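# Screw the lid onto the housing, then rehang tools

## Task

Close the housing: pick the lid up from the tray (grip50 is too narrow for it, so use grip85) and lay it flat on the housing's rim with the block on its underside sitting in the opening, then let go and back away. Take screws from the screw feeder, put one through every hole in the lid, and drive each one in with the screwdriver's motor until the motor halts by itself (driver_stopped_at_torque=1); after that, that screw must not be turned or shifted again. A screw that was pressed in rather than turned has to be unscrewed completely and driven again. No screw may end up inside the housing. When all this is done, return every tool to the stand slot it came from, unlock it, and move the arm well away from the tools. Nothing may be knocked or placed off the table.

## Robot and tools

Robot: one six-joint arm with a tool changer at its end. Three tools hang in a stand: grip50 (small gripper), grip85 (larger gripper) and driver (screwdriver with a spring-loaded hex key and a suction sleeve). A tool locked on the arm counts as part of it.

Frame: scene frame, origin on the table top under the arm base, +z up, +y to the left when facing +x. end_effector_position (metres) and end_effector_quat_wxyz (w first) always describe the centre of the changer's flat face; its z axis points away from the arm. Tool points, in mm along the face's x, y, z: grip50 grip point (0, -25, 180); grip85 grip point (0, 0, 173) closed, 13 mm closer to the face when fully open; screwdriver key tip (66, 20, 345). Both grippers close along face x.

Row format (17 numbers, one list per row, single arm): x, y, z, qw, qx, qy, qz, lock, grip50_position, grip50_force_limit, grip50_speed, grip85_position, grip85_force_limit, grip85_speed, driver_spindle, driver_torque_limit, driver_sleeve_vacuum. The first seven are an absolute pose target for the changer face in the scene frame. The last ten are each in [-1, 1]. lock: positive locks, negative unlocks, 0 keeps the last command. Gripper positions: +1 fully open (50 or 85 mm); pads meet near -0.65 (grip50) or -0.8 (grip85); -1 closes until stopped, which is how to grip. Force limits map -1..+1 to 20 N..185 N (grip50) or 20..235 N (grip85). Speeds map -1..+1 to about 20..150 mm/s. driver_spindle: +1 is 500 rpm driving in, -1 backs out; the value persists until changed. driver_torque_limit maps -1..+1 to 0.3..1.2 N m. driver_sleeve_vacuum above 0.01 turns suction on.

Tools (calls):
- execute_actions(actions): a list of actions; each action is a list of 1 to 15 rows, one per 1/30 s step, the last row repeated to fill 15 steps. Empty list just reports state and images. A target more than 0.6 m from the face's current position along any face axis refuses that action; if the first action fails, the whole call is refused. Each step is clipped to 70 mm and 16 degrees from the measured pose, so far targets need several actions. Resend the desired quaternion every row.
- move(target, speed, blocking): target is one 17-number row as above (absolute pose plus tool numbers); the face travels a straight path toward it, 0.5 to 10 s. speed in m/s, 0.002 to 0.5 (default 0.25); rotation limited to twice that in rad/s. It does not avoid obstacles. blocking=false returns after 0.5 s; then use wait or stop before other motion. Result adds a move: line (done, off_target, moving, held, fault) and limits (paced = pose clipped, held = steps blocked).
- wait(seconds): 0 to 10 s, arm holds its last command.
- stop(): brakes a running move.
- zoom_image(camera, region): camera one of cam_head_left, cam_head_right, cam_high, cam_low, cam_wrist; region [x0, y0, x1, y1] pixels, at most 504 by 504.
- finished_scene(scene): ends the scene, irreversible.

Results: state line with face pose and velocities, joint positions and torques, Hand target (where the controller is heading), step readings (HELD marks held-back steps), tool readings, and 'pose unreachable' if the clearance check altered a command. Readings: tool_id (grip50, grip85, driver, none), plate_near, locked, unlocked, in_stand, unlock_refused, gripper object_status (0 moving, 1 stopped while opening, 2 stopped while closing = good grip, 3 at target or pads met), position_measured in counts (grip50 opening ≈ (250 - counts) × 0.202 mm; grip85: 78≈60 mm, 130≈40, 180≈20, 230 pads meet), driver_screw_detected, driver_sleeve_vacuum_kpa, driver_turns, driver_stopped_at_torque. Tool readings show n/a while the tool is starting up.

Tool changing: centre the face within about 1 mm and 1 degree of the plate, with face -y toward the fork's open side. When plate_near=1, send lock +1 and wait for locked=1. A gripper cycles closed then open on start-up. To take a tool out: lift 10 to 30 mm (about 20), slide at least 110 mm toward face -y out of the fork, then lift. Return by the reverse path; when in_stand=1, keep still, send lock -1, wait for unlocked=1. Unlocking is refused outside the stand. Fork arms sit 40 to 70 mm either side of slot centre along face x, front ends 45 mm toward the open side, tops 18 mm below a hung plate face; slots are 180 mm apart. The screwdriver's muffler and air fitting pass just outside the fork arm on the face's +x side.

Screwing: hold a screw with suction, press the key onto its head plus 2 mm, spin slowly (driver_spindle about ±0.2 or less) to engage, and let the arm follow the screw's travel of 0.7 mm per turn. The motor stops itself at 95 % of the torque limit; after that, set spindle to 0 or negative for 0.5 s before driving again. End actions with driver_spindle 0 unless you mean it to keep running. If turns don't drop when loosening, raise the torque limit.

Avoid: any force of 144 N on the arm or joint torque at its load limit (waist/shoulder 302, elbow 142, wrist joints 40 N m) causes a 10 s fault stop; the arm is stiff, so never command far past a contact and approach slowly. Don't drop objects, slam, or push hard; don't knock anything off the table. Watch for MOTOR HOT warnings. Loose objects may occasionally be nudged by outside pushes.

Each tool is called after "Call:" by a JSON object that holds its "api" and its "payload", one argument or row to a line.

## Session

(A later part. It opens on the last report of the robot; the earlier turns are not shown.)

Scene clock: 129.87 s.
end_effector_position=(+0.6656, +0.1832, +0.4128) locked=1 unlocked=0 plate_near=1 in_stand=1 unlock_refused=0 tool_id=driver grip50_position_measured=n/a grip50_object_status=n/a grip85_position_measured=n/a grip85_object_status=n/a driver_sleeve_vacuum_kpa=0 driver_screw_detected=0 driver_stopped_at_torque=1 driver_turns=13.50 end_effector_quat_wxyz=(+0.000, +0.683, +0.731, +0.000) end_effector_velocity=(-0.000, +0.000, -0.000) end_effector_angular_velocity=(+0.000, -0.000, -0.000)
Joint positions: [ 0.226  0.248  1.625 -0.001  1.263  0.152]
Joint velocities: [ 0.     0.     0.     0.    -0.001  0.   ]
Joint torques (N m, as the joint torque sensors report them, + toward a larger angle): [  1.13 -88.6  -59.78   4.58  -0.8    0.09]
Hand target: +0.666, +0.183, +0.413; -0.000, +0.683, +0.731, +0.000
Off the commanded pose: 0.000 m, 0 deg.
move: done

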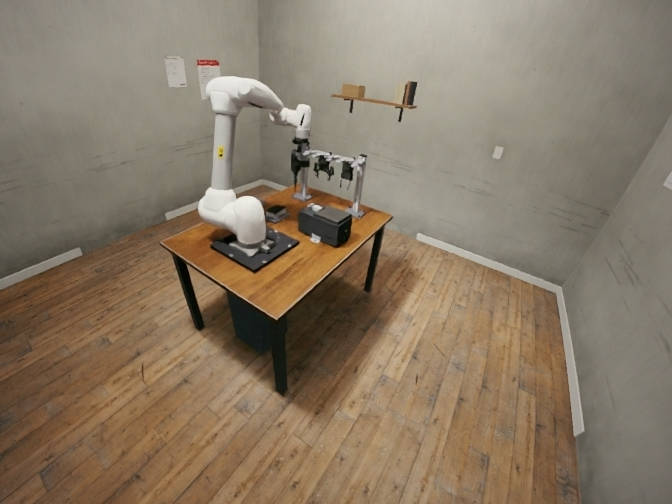

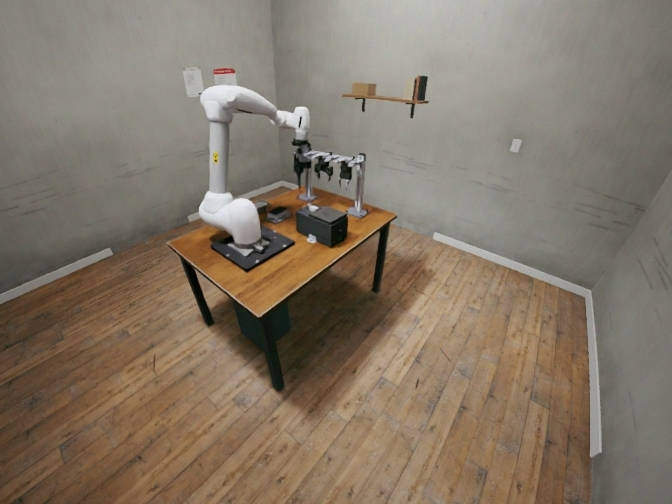

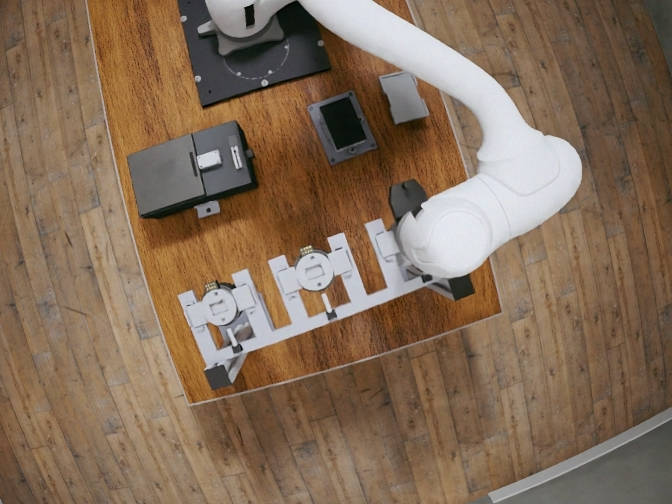

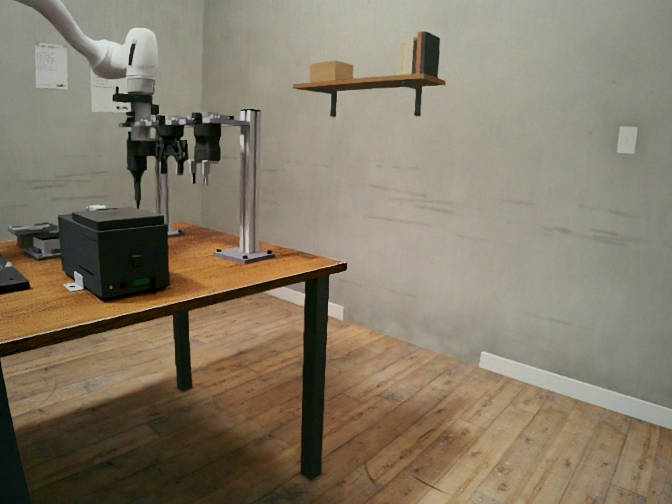

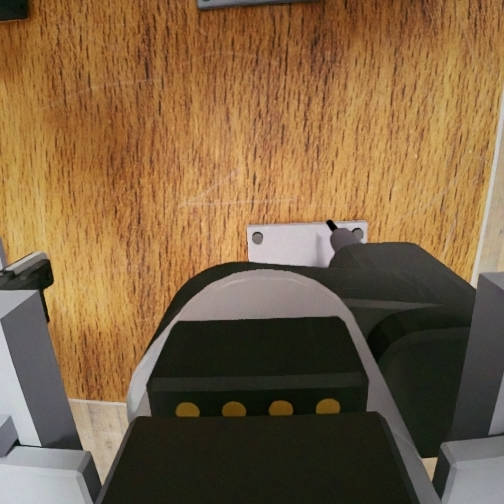

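Call:
{"api": "execute_actions", "payload": {
  "actions": [
    [[0.6656,0.1832,0.4126,0,0.68264,0.73076,0,0,0,0,0,0,0,0,0,0,-1],[0.6656,0.1832,0.4124,0,0.68264,0.73076,0,0,0,0,0,0,0,0,0,0,-1],[0.6656,0.1832,0.4123,0,0.68264,0.73076,0,0,0,0,0,0,0,0,0,0,-1],[0.6656,0.1832,0.4123,0,0.68264,0.73076,0,0,0,0,0,0,0,0,0,0,-1],[0.6656,0.1832,0.4123,0,0.68264,0.73076,0,0,0,0,0,0,0,0,0,0,-1],[0.6656,0.1832,0.4123,0,0.68264,0.73076,0,-1,0,0,0,0,0,0,0,0,-1]]
  ]
}}

Call:
{"api": "wait", "payload": {
  "seconds": 0.9
}}

Scene clock: 130.50 s.
end_effector_position=(+0.6656, +0.1832, +0.4122) locked=0 unlocked=0 plate_near=1 in_stand=1 unlock_refused=0 tool_id=none grip50_position_measured=n/a grip50_object_status=n/a grip85_position_measured=n/a grip85_object_status=n/a driver_sleeve_vacuum_kpa=n/a driver_screw_detected=n/a driver_stopped_at_torque=n/a driver_turns=n/a end_effector_quat_wxyz=(-0.000, +0.683, +0.731, -0.000) end_effector_velocity=(+0.000, -0.000, +0.000) end_effector_angular_velocity=(-0.000, +0.000, -0.001)
Joint positions: [ 0.226  0.248  1.625 -0.001  1.262  0.152]
Joint velocities: [-0.  0. -0. -0.  0.  0.]
Joint torques (N m, as the joint torque sensors report them, + toward a larger angle): [ -1.17 -69.98 -45.26   4.17  -0.78  -0.11]
Hand target: +0.666, +0.183, +0.412; -0.000, +0.683, +0.731, +0.000
Off the commanded pose: 0.000 m, 0 deg.
Step readings (end_effector_position):
0: (+0.6656, +0.1832, +0.4128)
1: (+0.6656, +0.1832, +0.4128)
2: (+0.6656, +0.1832, +0.4127)
4: (+0.6656, +0.1832, +0.4125)
8: (+0.6656, +0.1832, +0.4122)
15: end_effector_position above

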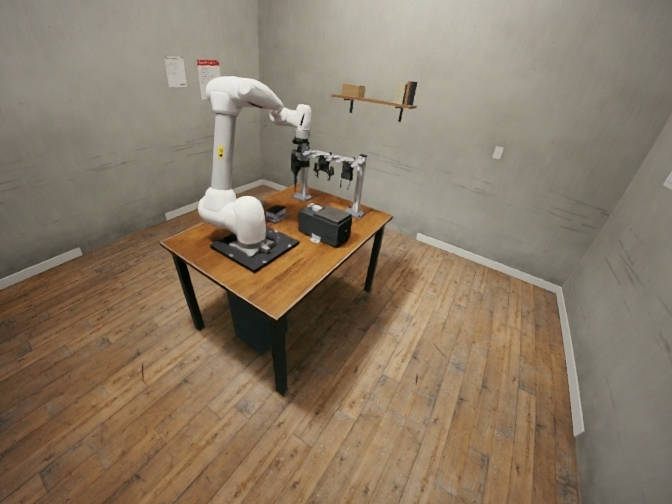

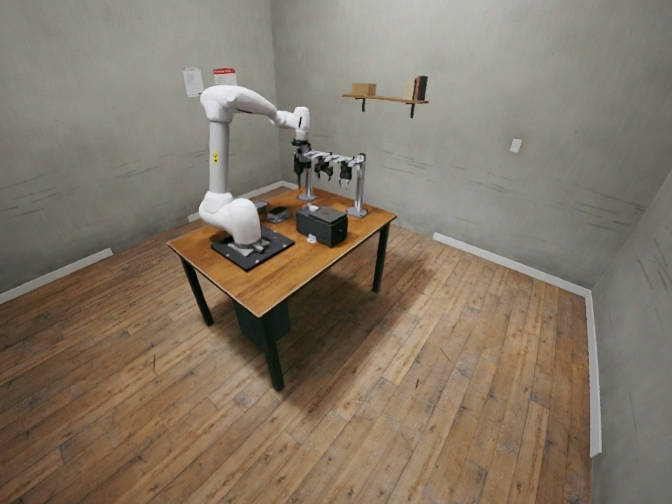

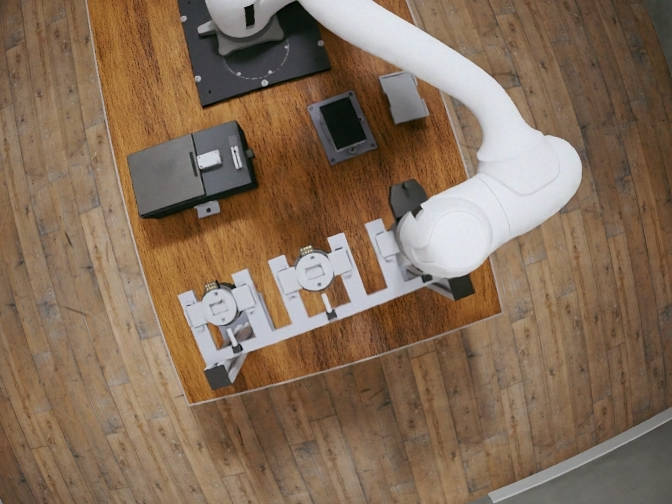

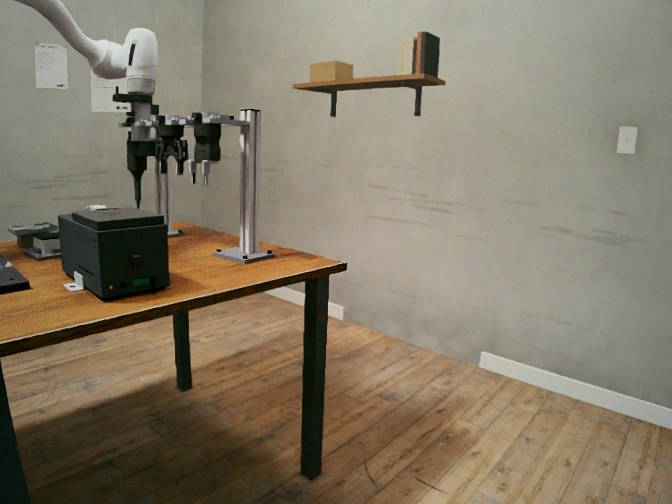

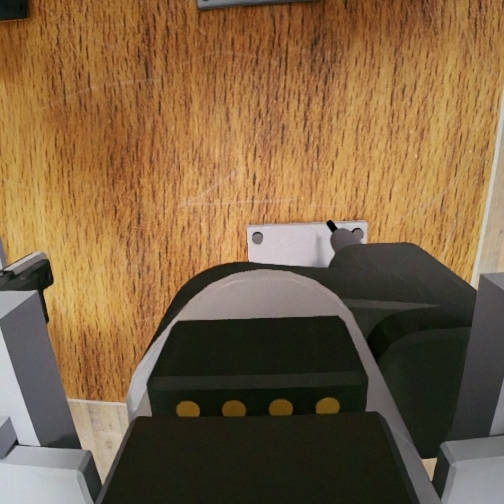

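Scene clock: 131.40 s.
end_effector_position=(+0.6656, +0.1832, +0.4122) locked=0 unlocked=1 plate_near=1 in_stand=1 unlock_refused=0 tool_id=none grip50_position_measured=n/a grip50_object_status=n/a grip85_position_measured=n/a grip85_object_status=n/a driver_sleeve_vacuum_kpa=n/a driver_screw_detected=n/a driver_stopped_at_torque=n/a driver_turns=n/a end_effector_quat_wxyz=(-0.000, +0.683, +0.731, -0.000) end_effector_velocity=(-0.000, +0.000, -0.000) end_effector_angular_velocity=(-0.001, +0.001, +0.001)
Joint positions: [ 0.226  0.248  1.625 -0.001  1.262  0.152]
Joint velocities: [ 0.    -0.     0.    -0.001  0.001 -0.001]
Joint torques (N m, as the joint torque sensors report them, + toward a larger angle): [ -1.78 -69.69 -45.66   4.13  -0.51  -0.1 ]
Hand target: +0.666, +0.183, +0.412; -0.000, +0.683, +0.731, +0.000
Off the commanded pose: 0.000 m, 0 deg.
wait: 0.90 s; at rest by 0.20 s

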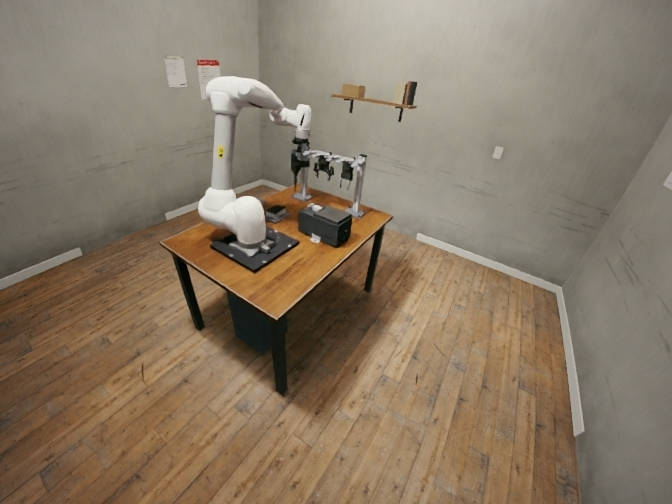

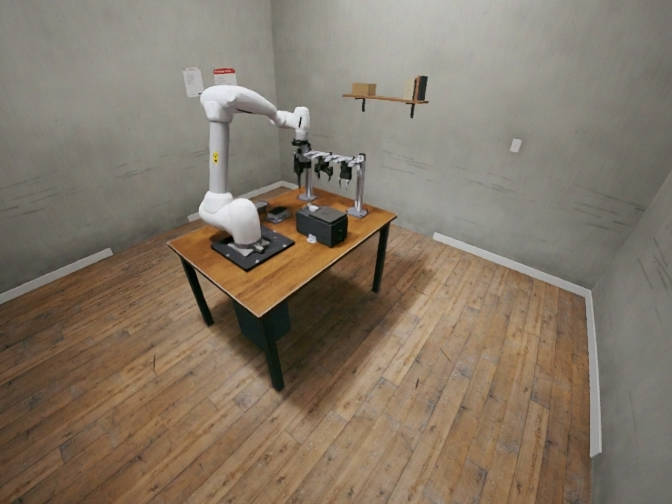

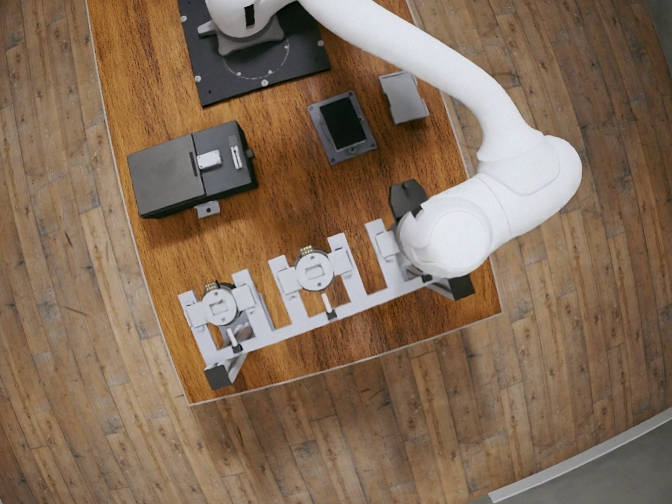

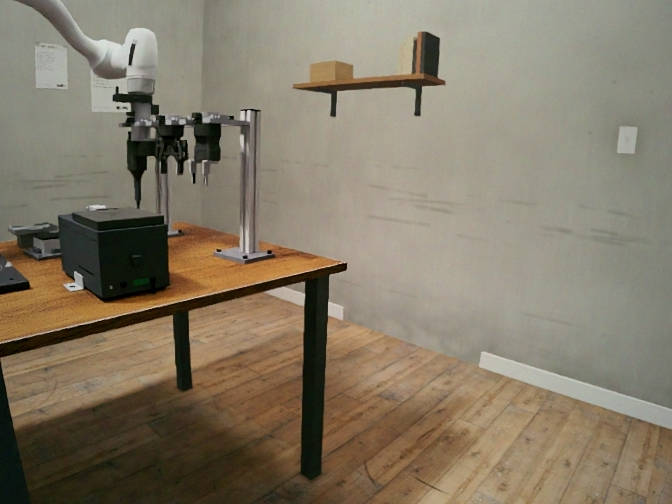

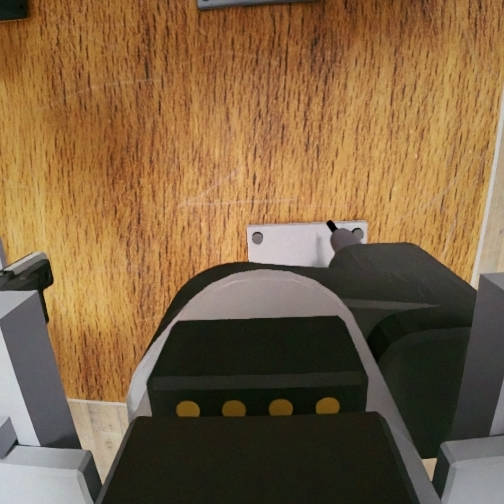

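Call:
{"api": "move", "payload": {
  "target": [0.6656,0.1832,0.45,0,0.68264,0.73076,0,0,0,0,0,0,0,0,0,0,-1],
  "speed": 0.08
}}

Call:
{"api": "move", "payload": {
  "target": [0.45,0.12,0.64,0,0.68264,0.73076,0,0,0,0,0,0,0,0,0,0,-1],
  "speed": 0.3
}}

Scene clock: 132.30 s.
end_effector_position=(+0.6655, +0.1831, +0.4499) locked=0 unlocked=1 plate_near=0 in_stand=0 unlock_refused=0 tool_id=none grip50_position_measured=n/a grip50_object_status=n/a grip85_position_measured=n/a grip85_object_status=n/a driver_sleeve_vacuum_kpa=n/a driver_screw_detected=n/a driver_stopped_at_torque=n/a driver_turns=n/a end_effector_quat_wxyz=(-0.000, +0.683, +0.731, -0.000) end_effector_velocity=(+0.000, -0.001, +0.001) end_effector_angular_velocity=(-0.000, +0.000, -0.001)
Joint positions: [ 0.226  0.231  1.577 -0.001  1.327  0.152]
Joint velocities: [-0.001 -0.    -0.001 -0.     0.001  0.   ]
Joint torques (N m, as the joint torque sensors report them, + toward a larger angle): [ -0.07 -69.03 -45.84   4.26  -0.2    0.15]
Hand target: +0.666, +0.183, +0.450; +0.000, +0.683, +0.731, -0.000
Off the commanded pose: 0.000 m, 0 deg.
move: done

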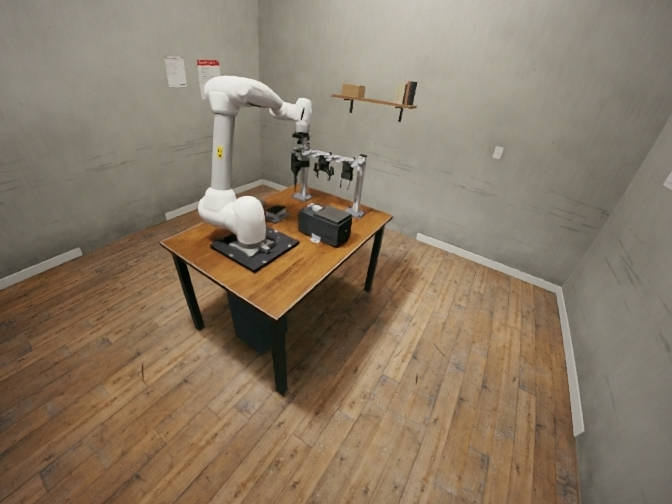

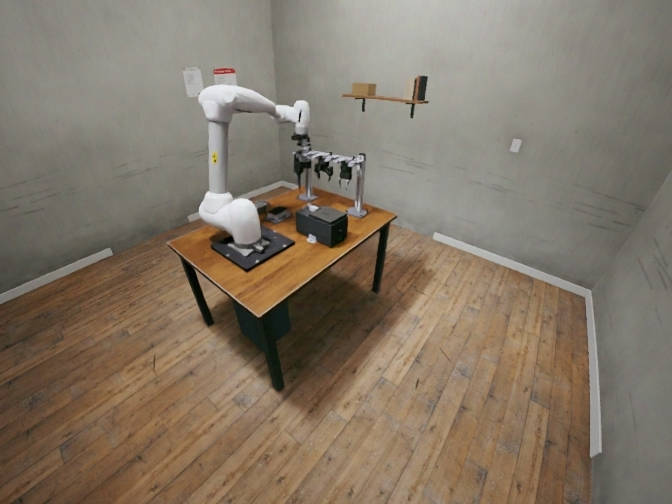

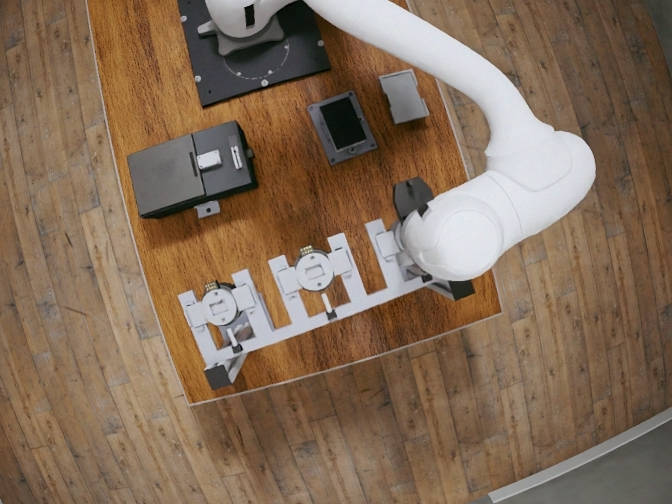

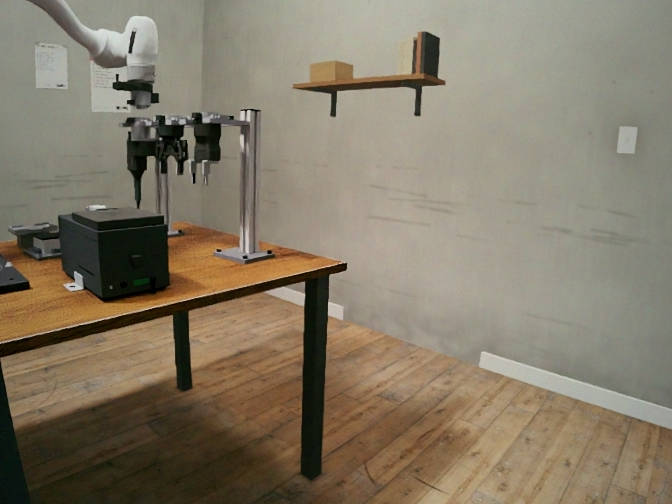

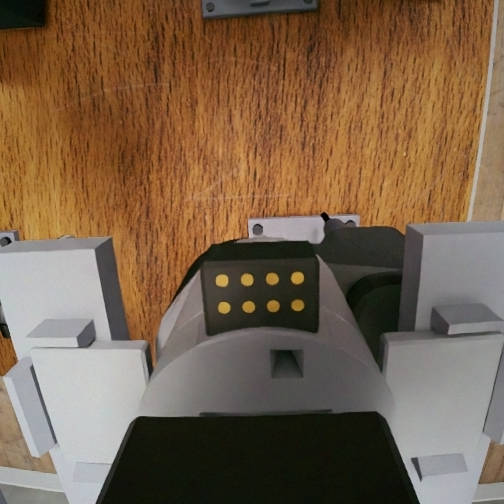

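Scene clock: 133.73 s.
end_effector_position=(+0.4497, +0.1197, +0.6398) locked=0 unlocked=1 plate_near=0 in_stand=0 unlock_refused=0 tool_id=none grip50_position_measured=n/a grip50_object_status=n/a grip85_position_measured=n/a grip85_object_status=n/a driver_sleeve_vacuum_kpa=n/a driver_screw_detected=n/a driver_stopped_at_torque=n/a driver_turns=n/a end_effector_quat_wxyz=(-0.000, +0.683, +0.731, -0.000) end_effector_velocity=(-0.000, -0.000, +0.001) end_effector_angular_velocity=(+0.000, -0.001, -0.001)
Joint positions: [ 0.194 -0.159  1.643 -0.001  1.651  0.12 ]
Joint velocities: [-0.    -0.001 -0.001 -0.     0.001  0.001]
Joint torques (N m, as the joint torque sensors report them, + toward a larger angle): [ -0.52 -28.31 -46.13   4.29  -0.06  -0.06]
Hand target: +0.450, +0.120, +0.640; +0.000, +0.683, +0.731, -0.000
Off the commanded pose: 0.000 m, 0 deg.
move: done

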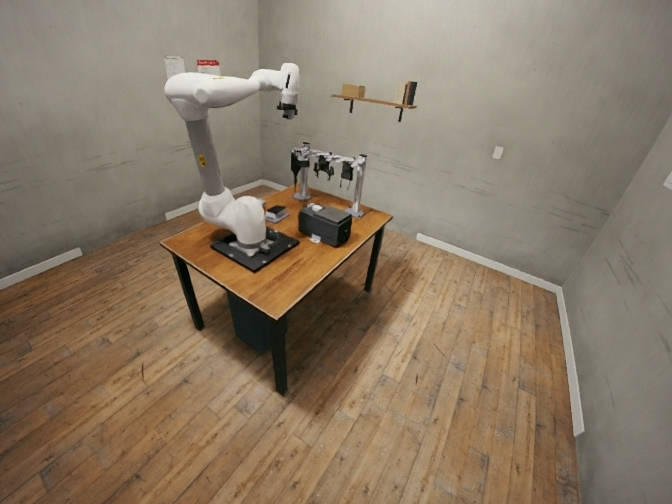

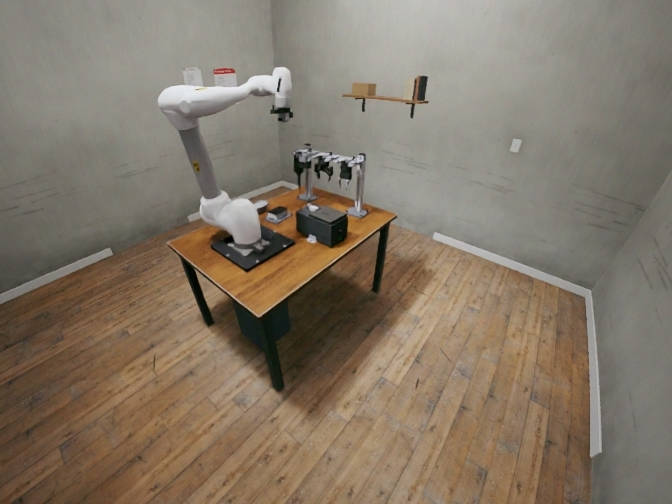

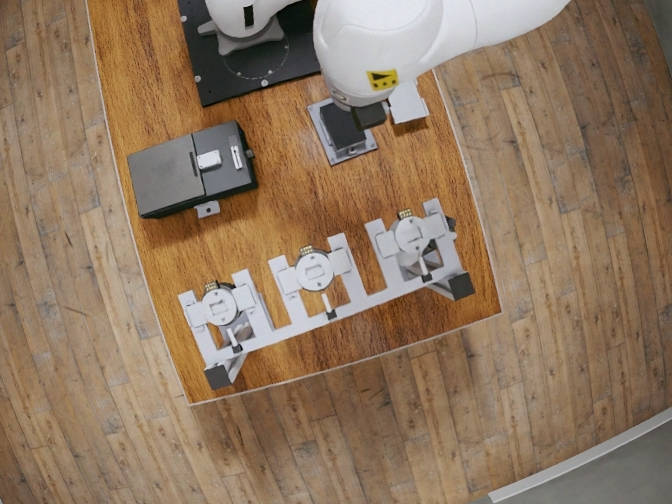

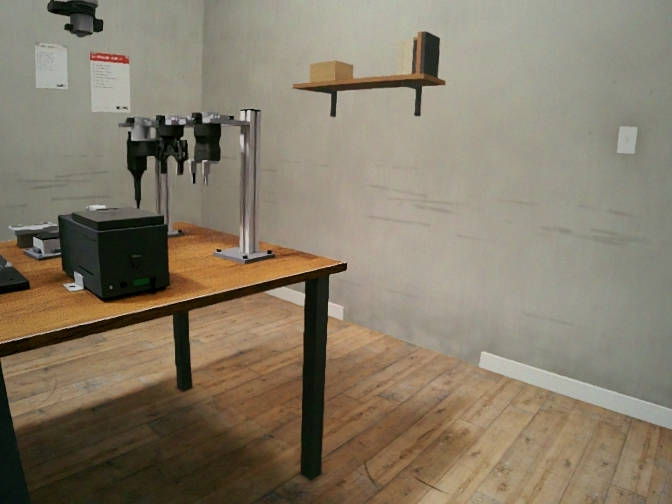

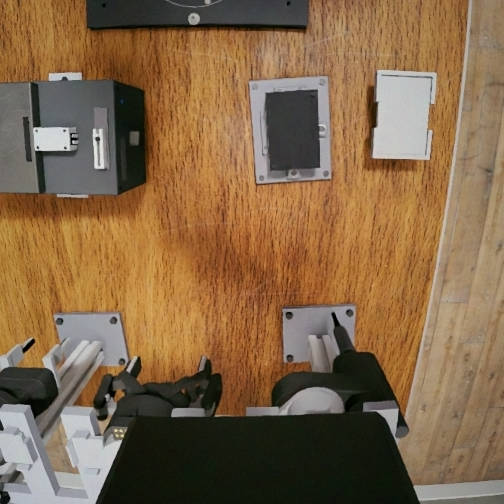

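Call:
{"api": "zoom_image", "payload": {
  "camera": "cam_wrist",
  "region": [235, 65, 345, 195]
}}

Region (235, 65, 345, 195) of cam_wrist's 504x504 image, scaled by 3.877, with more detail than that image has; it fills the left 426 columns of this view, and the rest is white.

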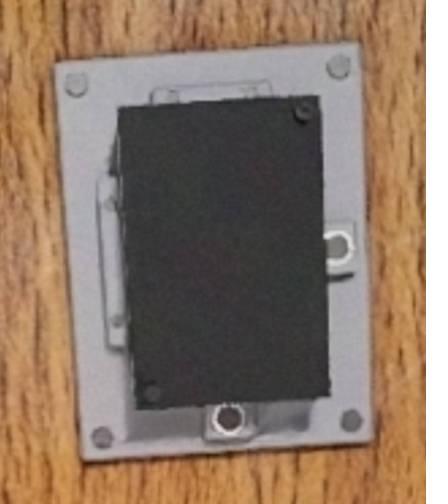

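Call:
{"api": "finished_scene", "payload": {
  "scene": 2
}}

The scene is finished: the task was done.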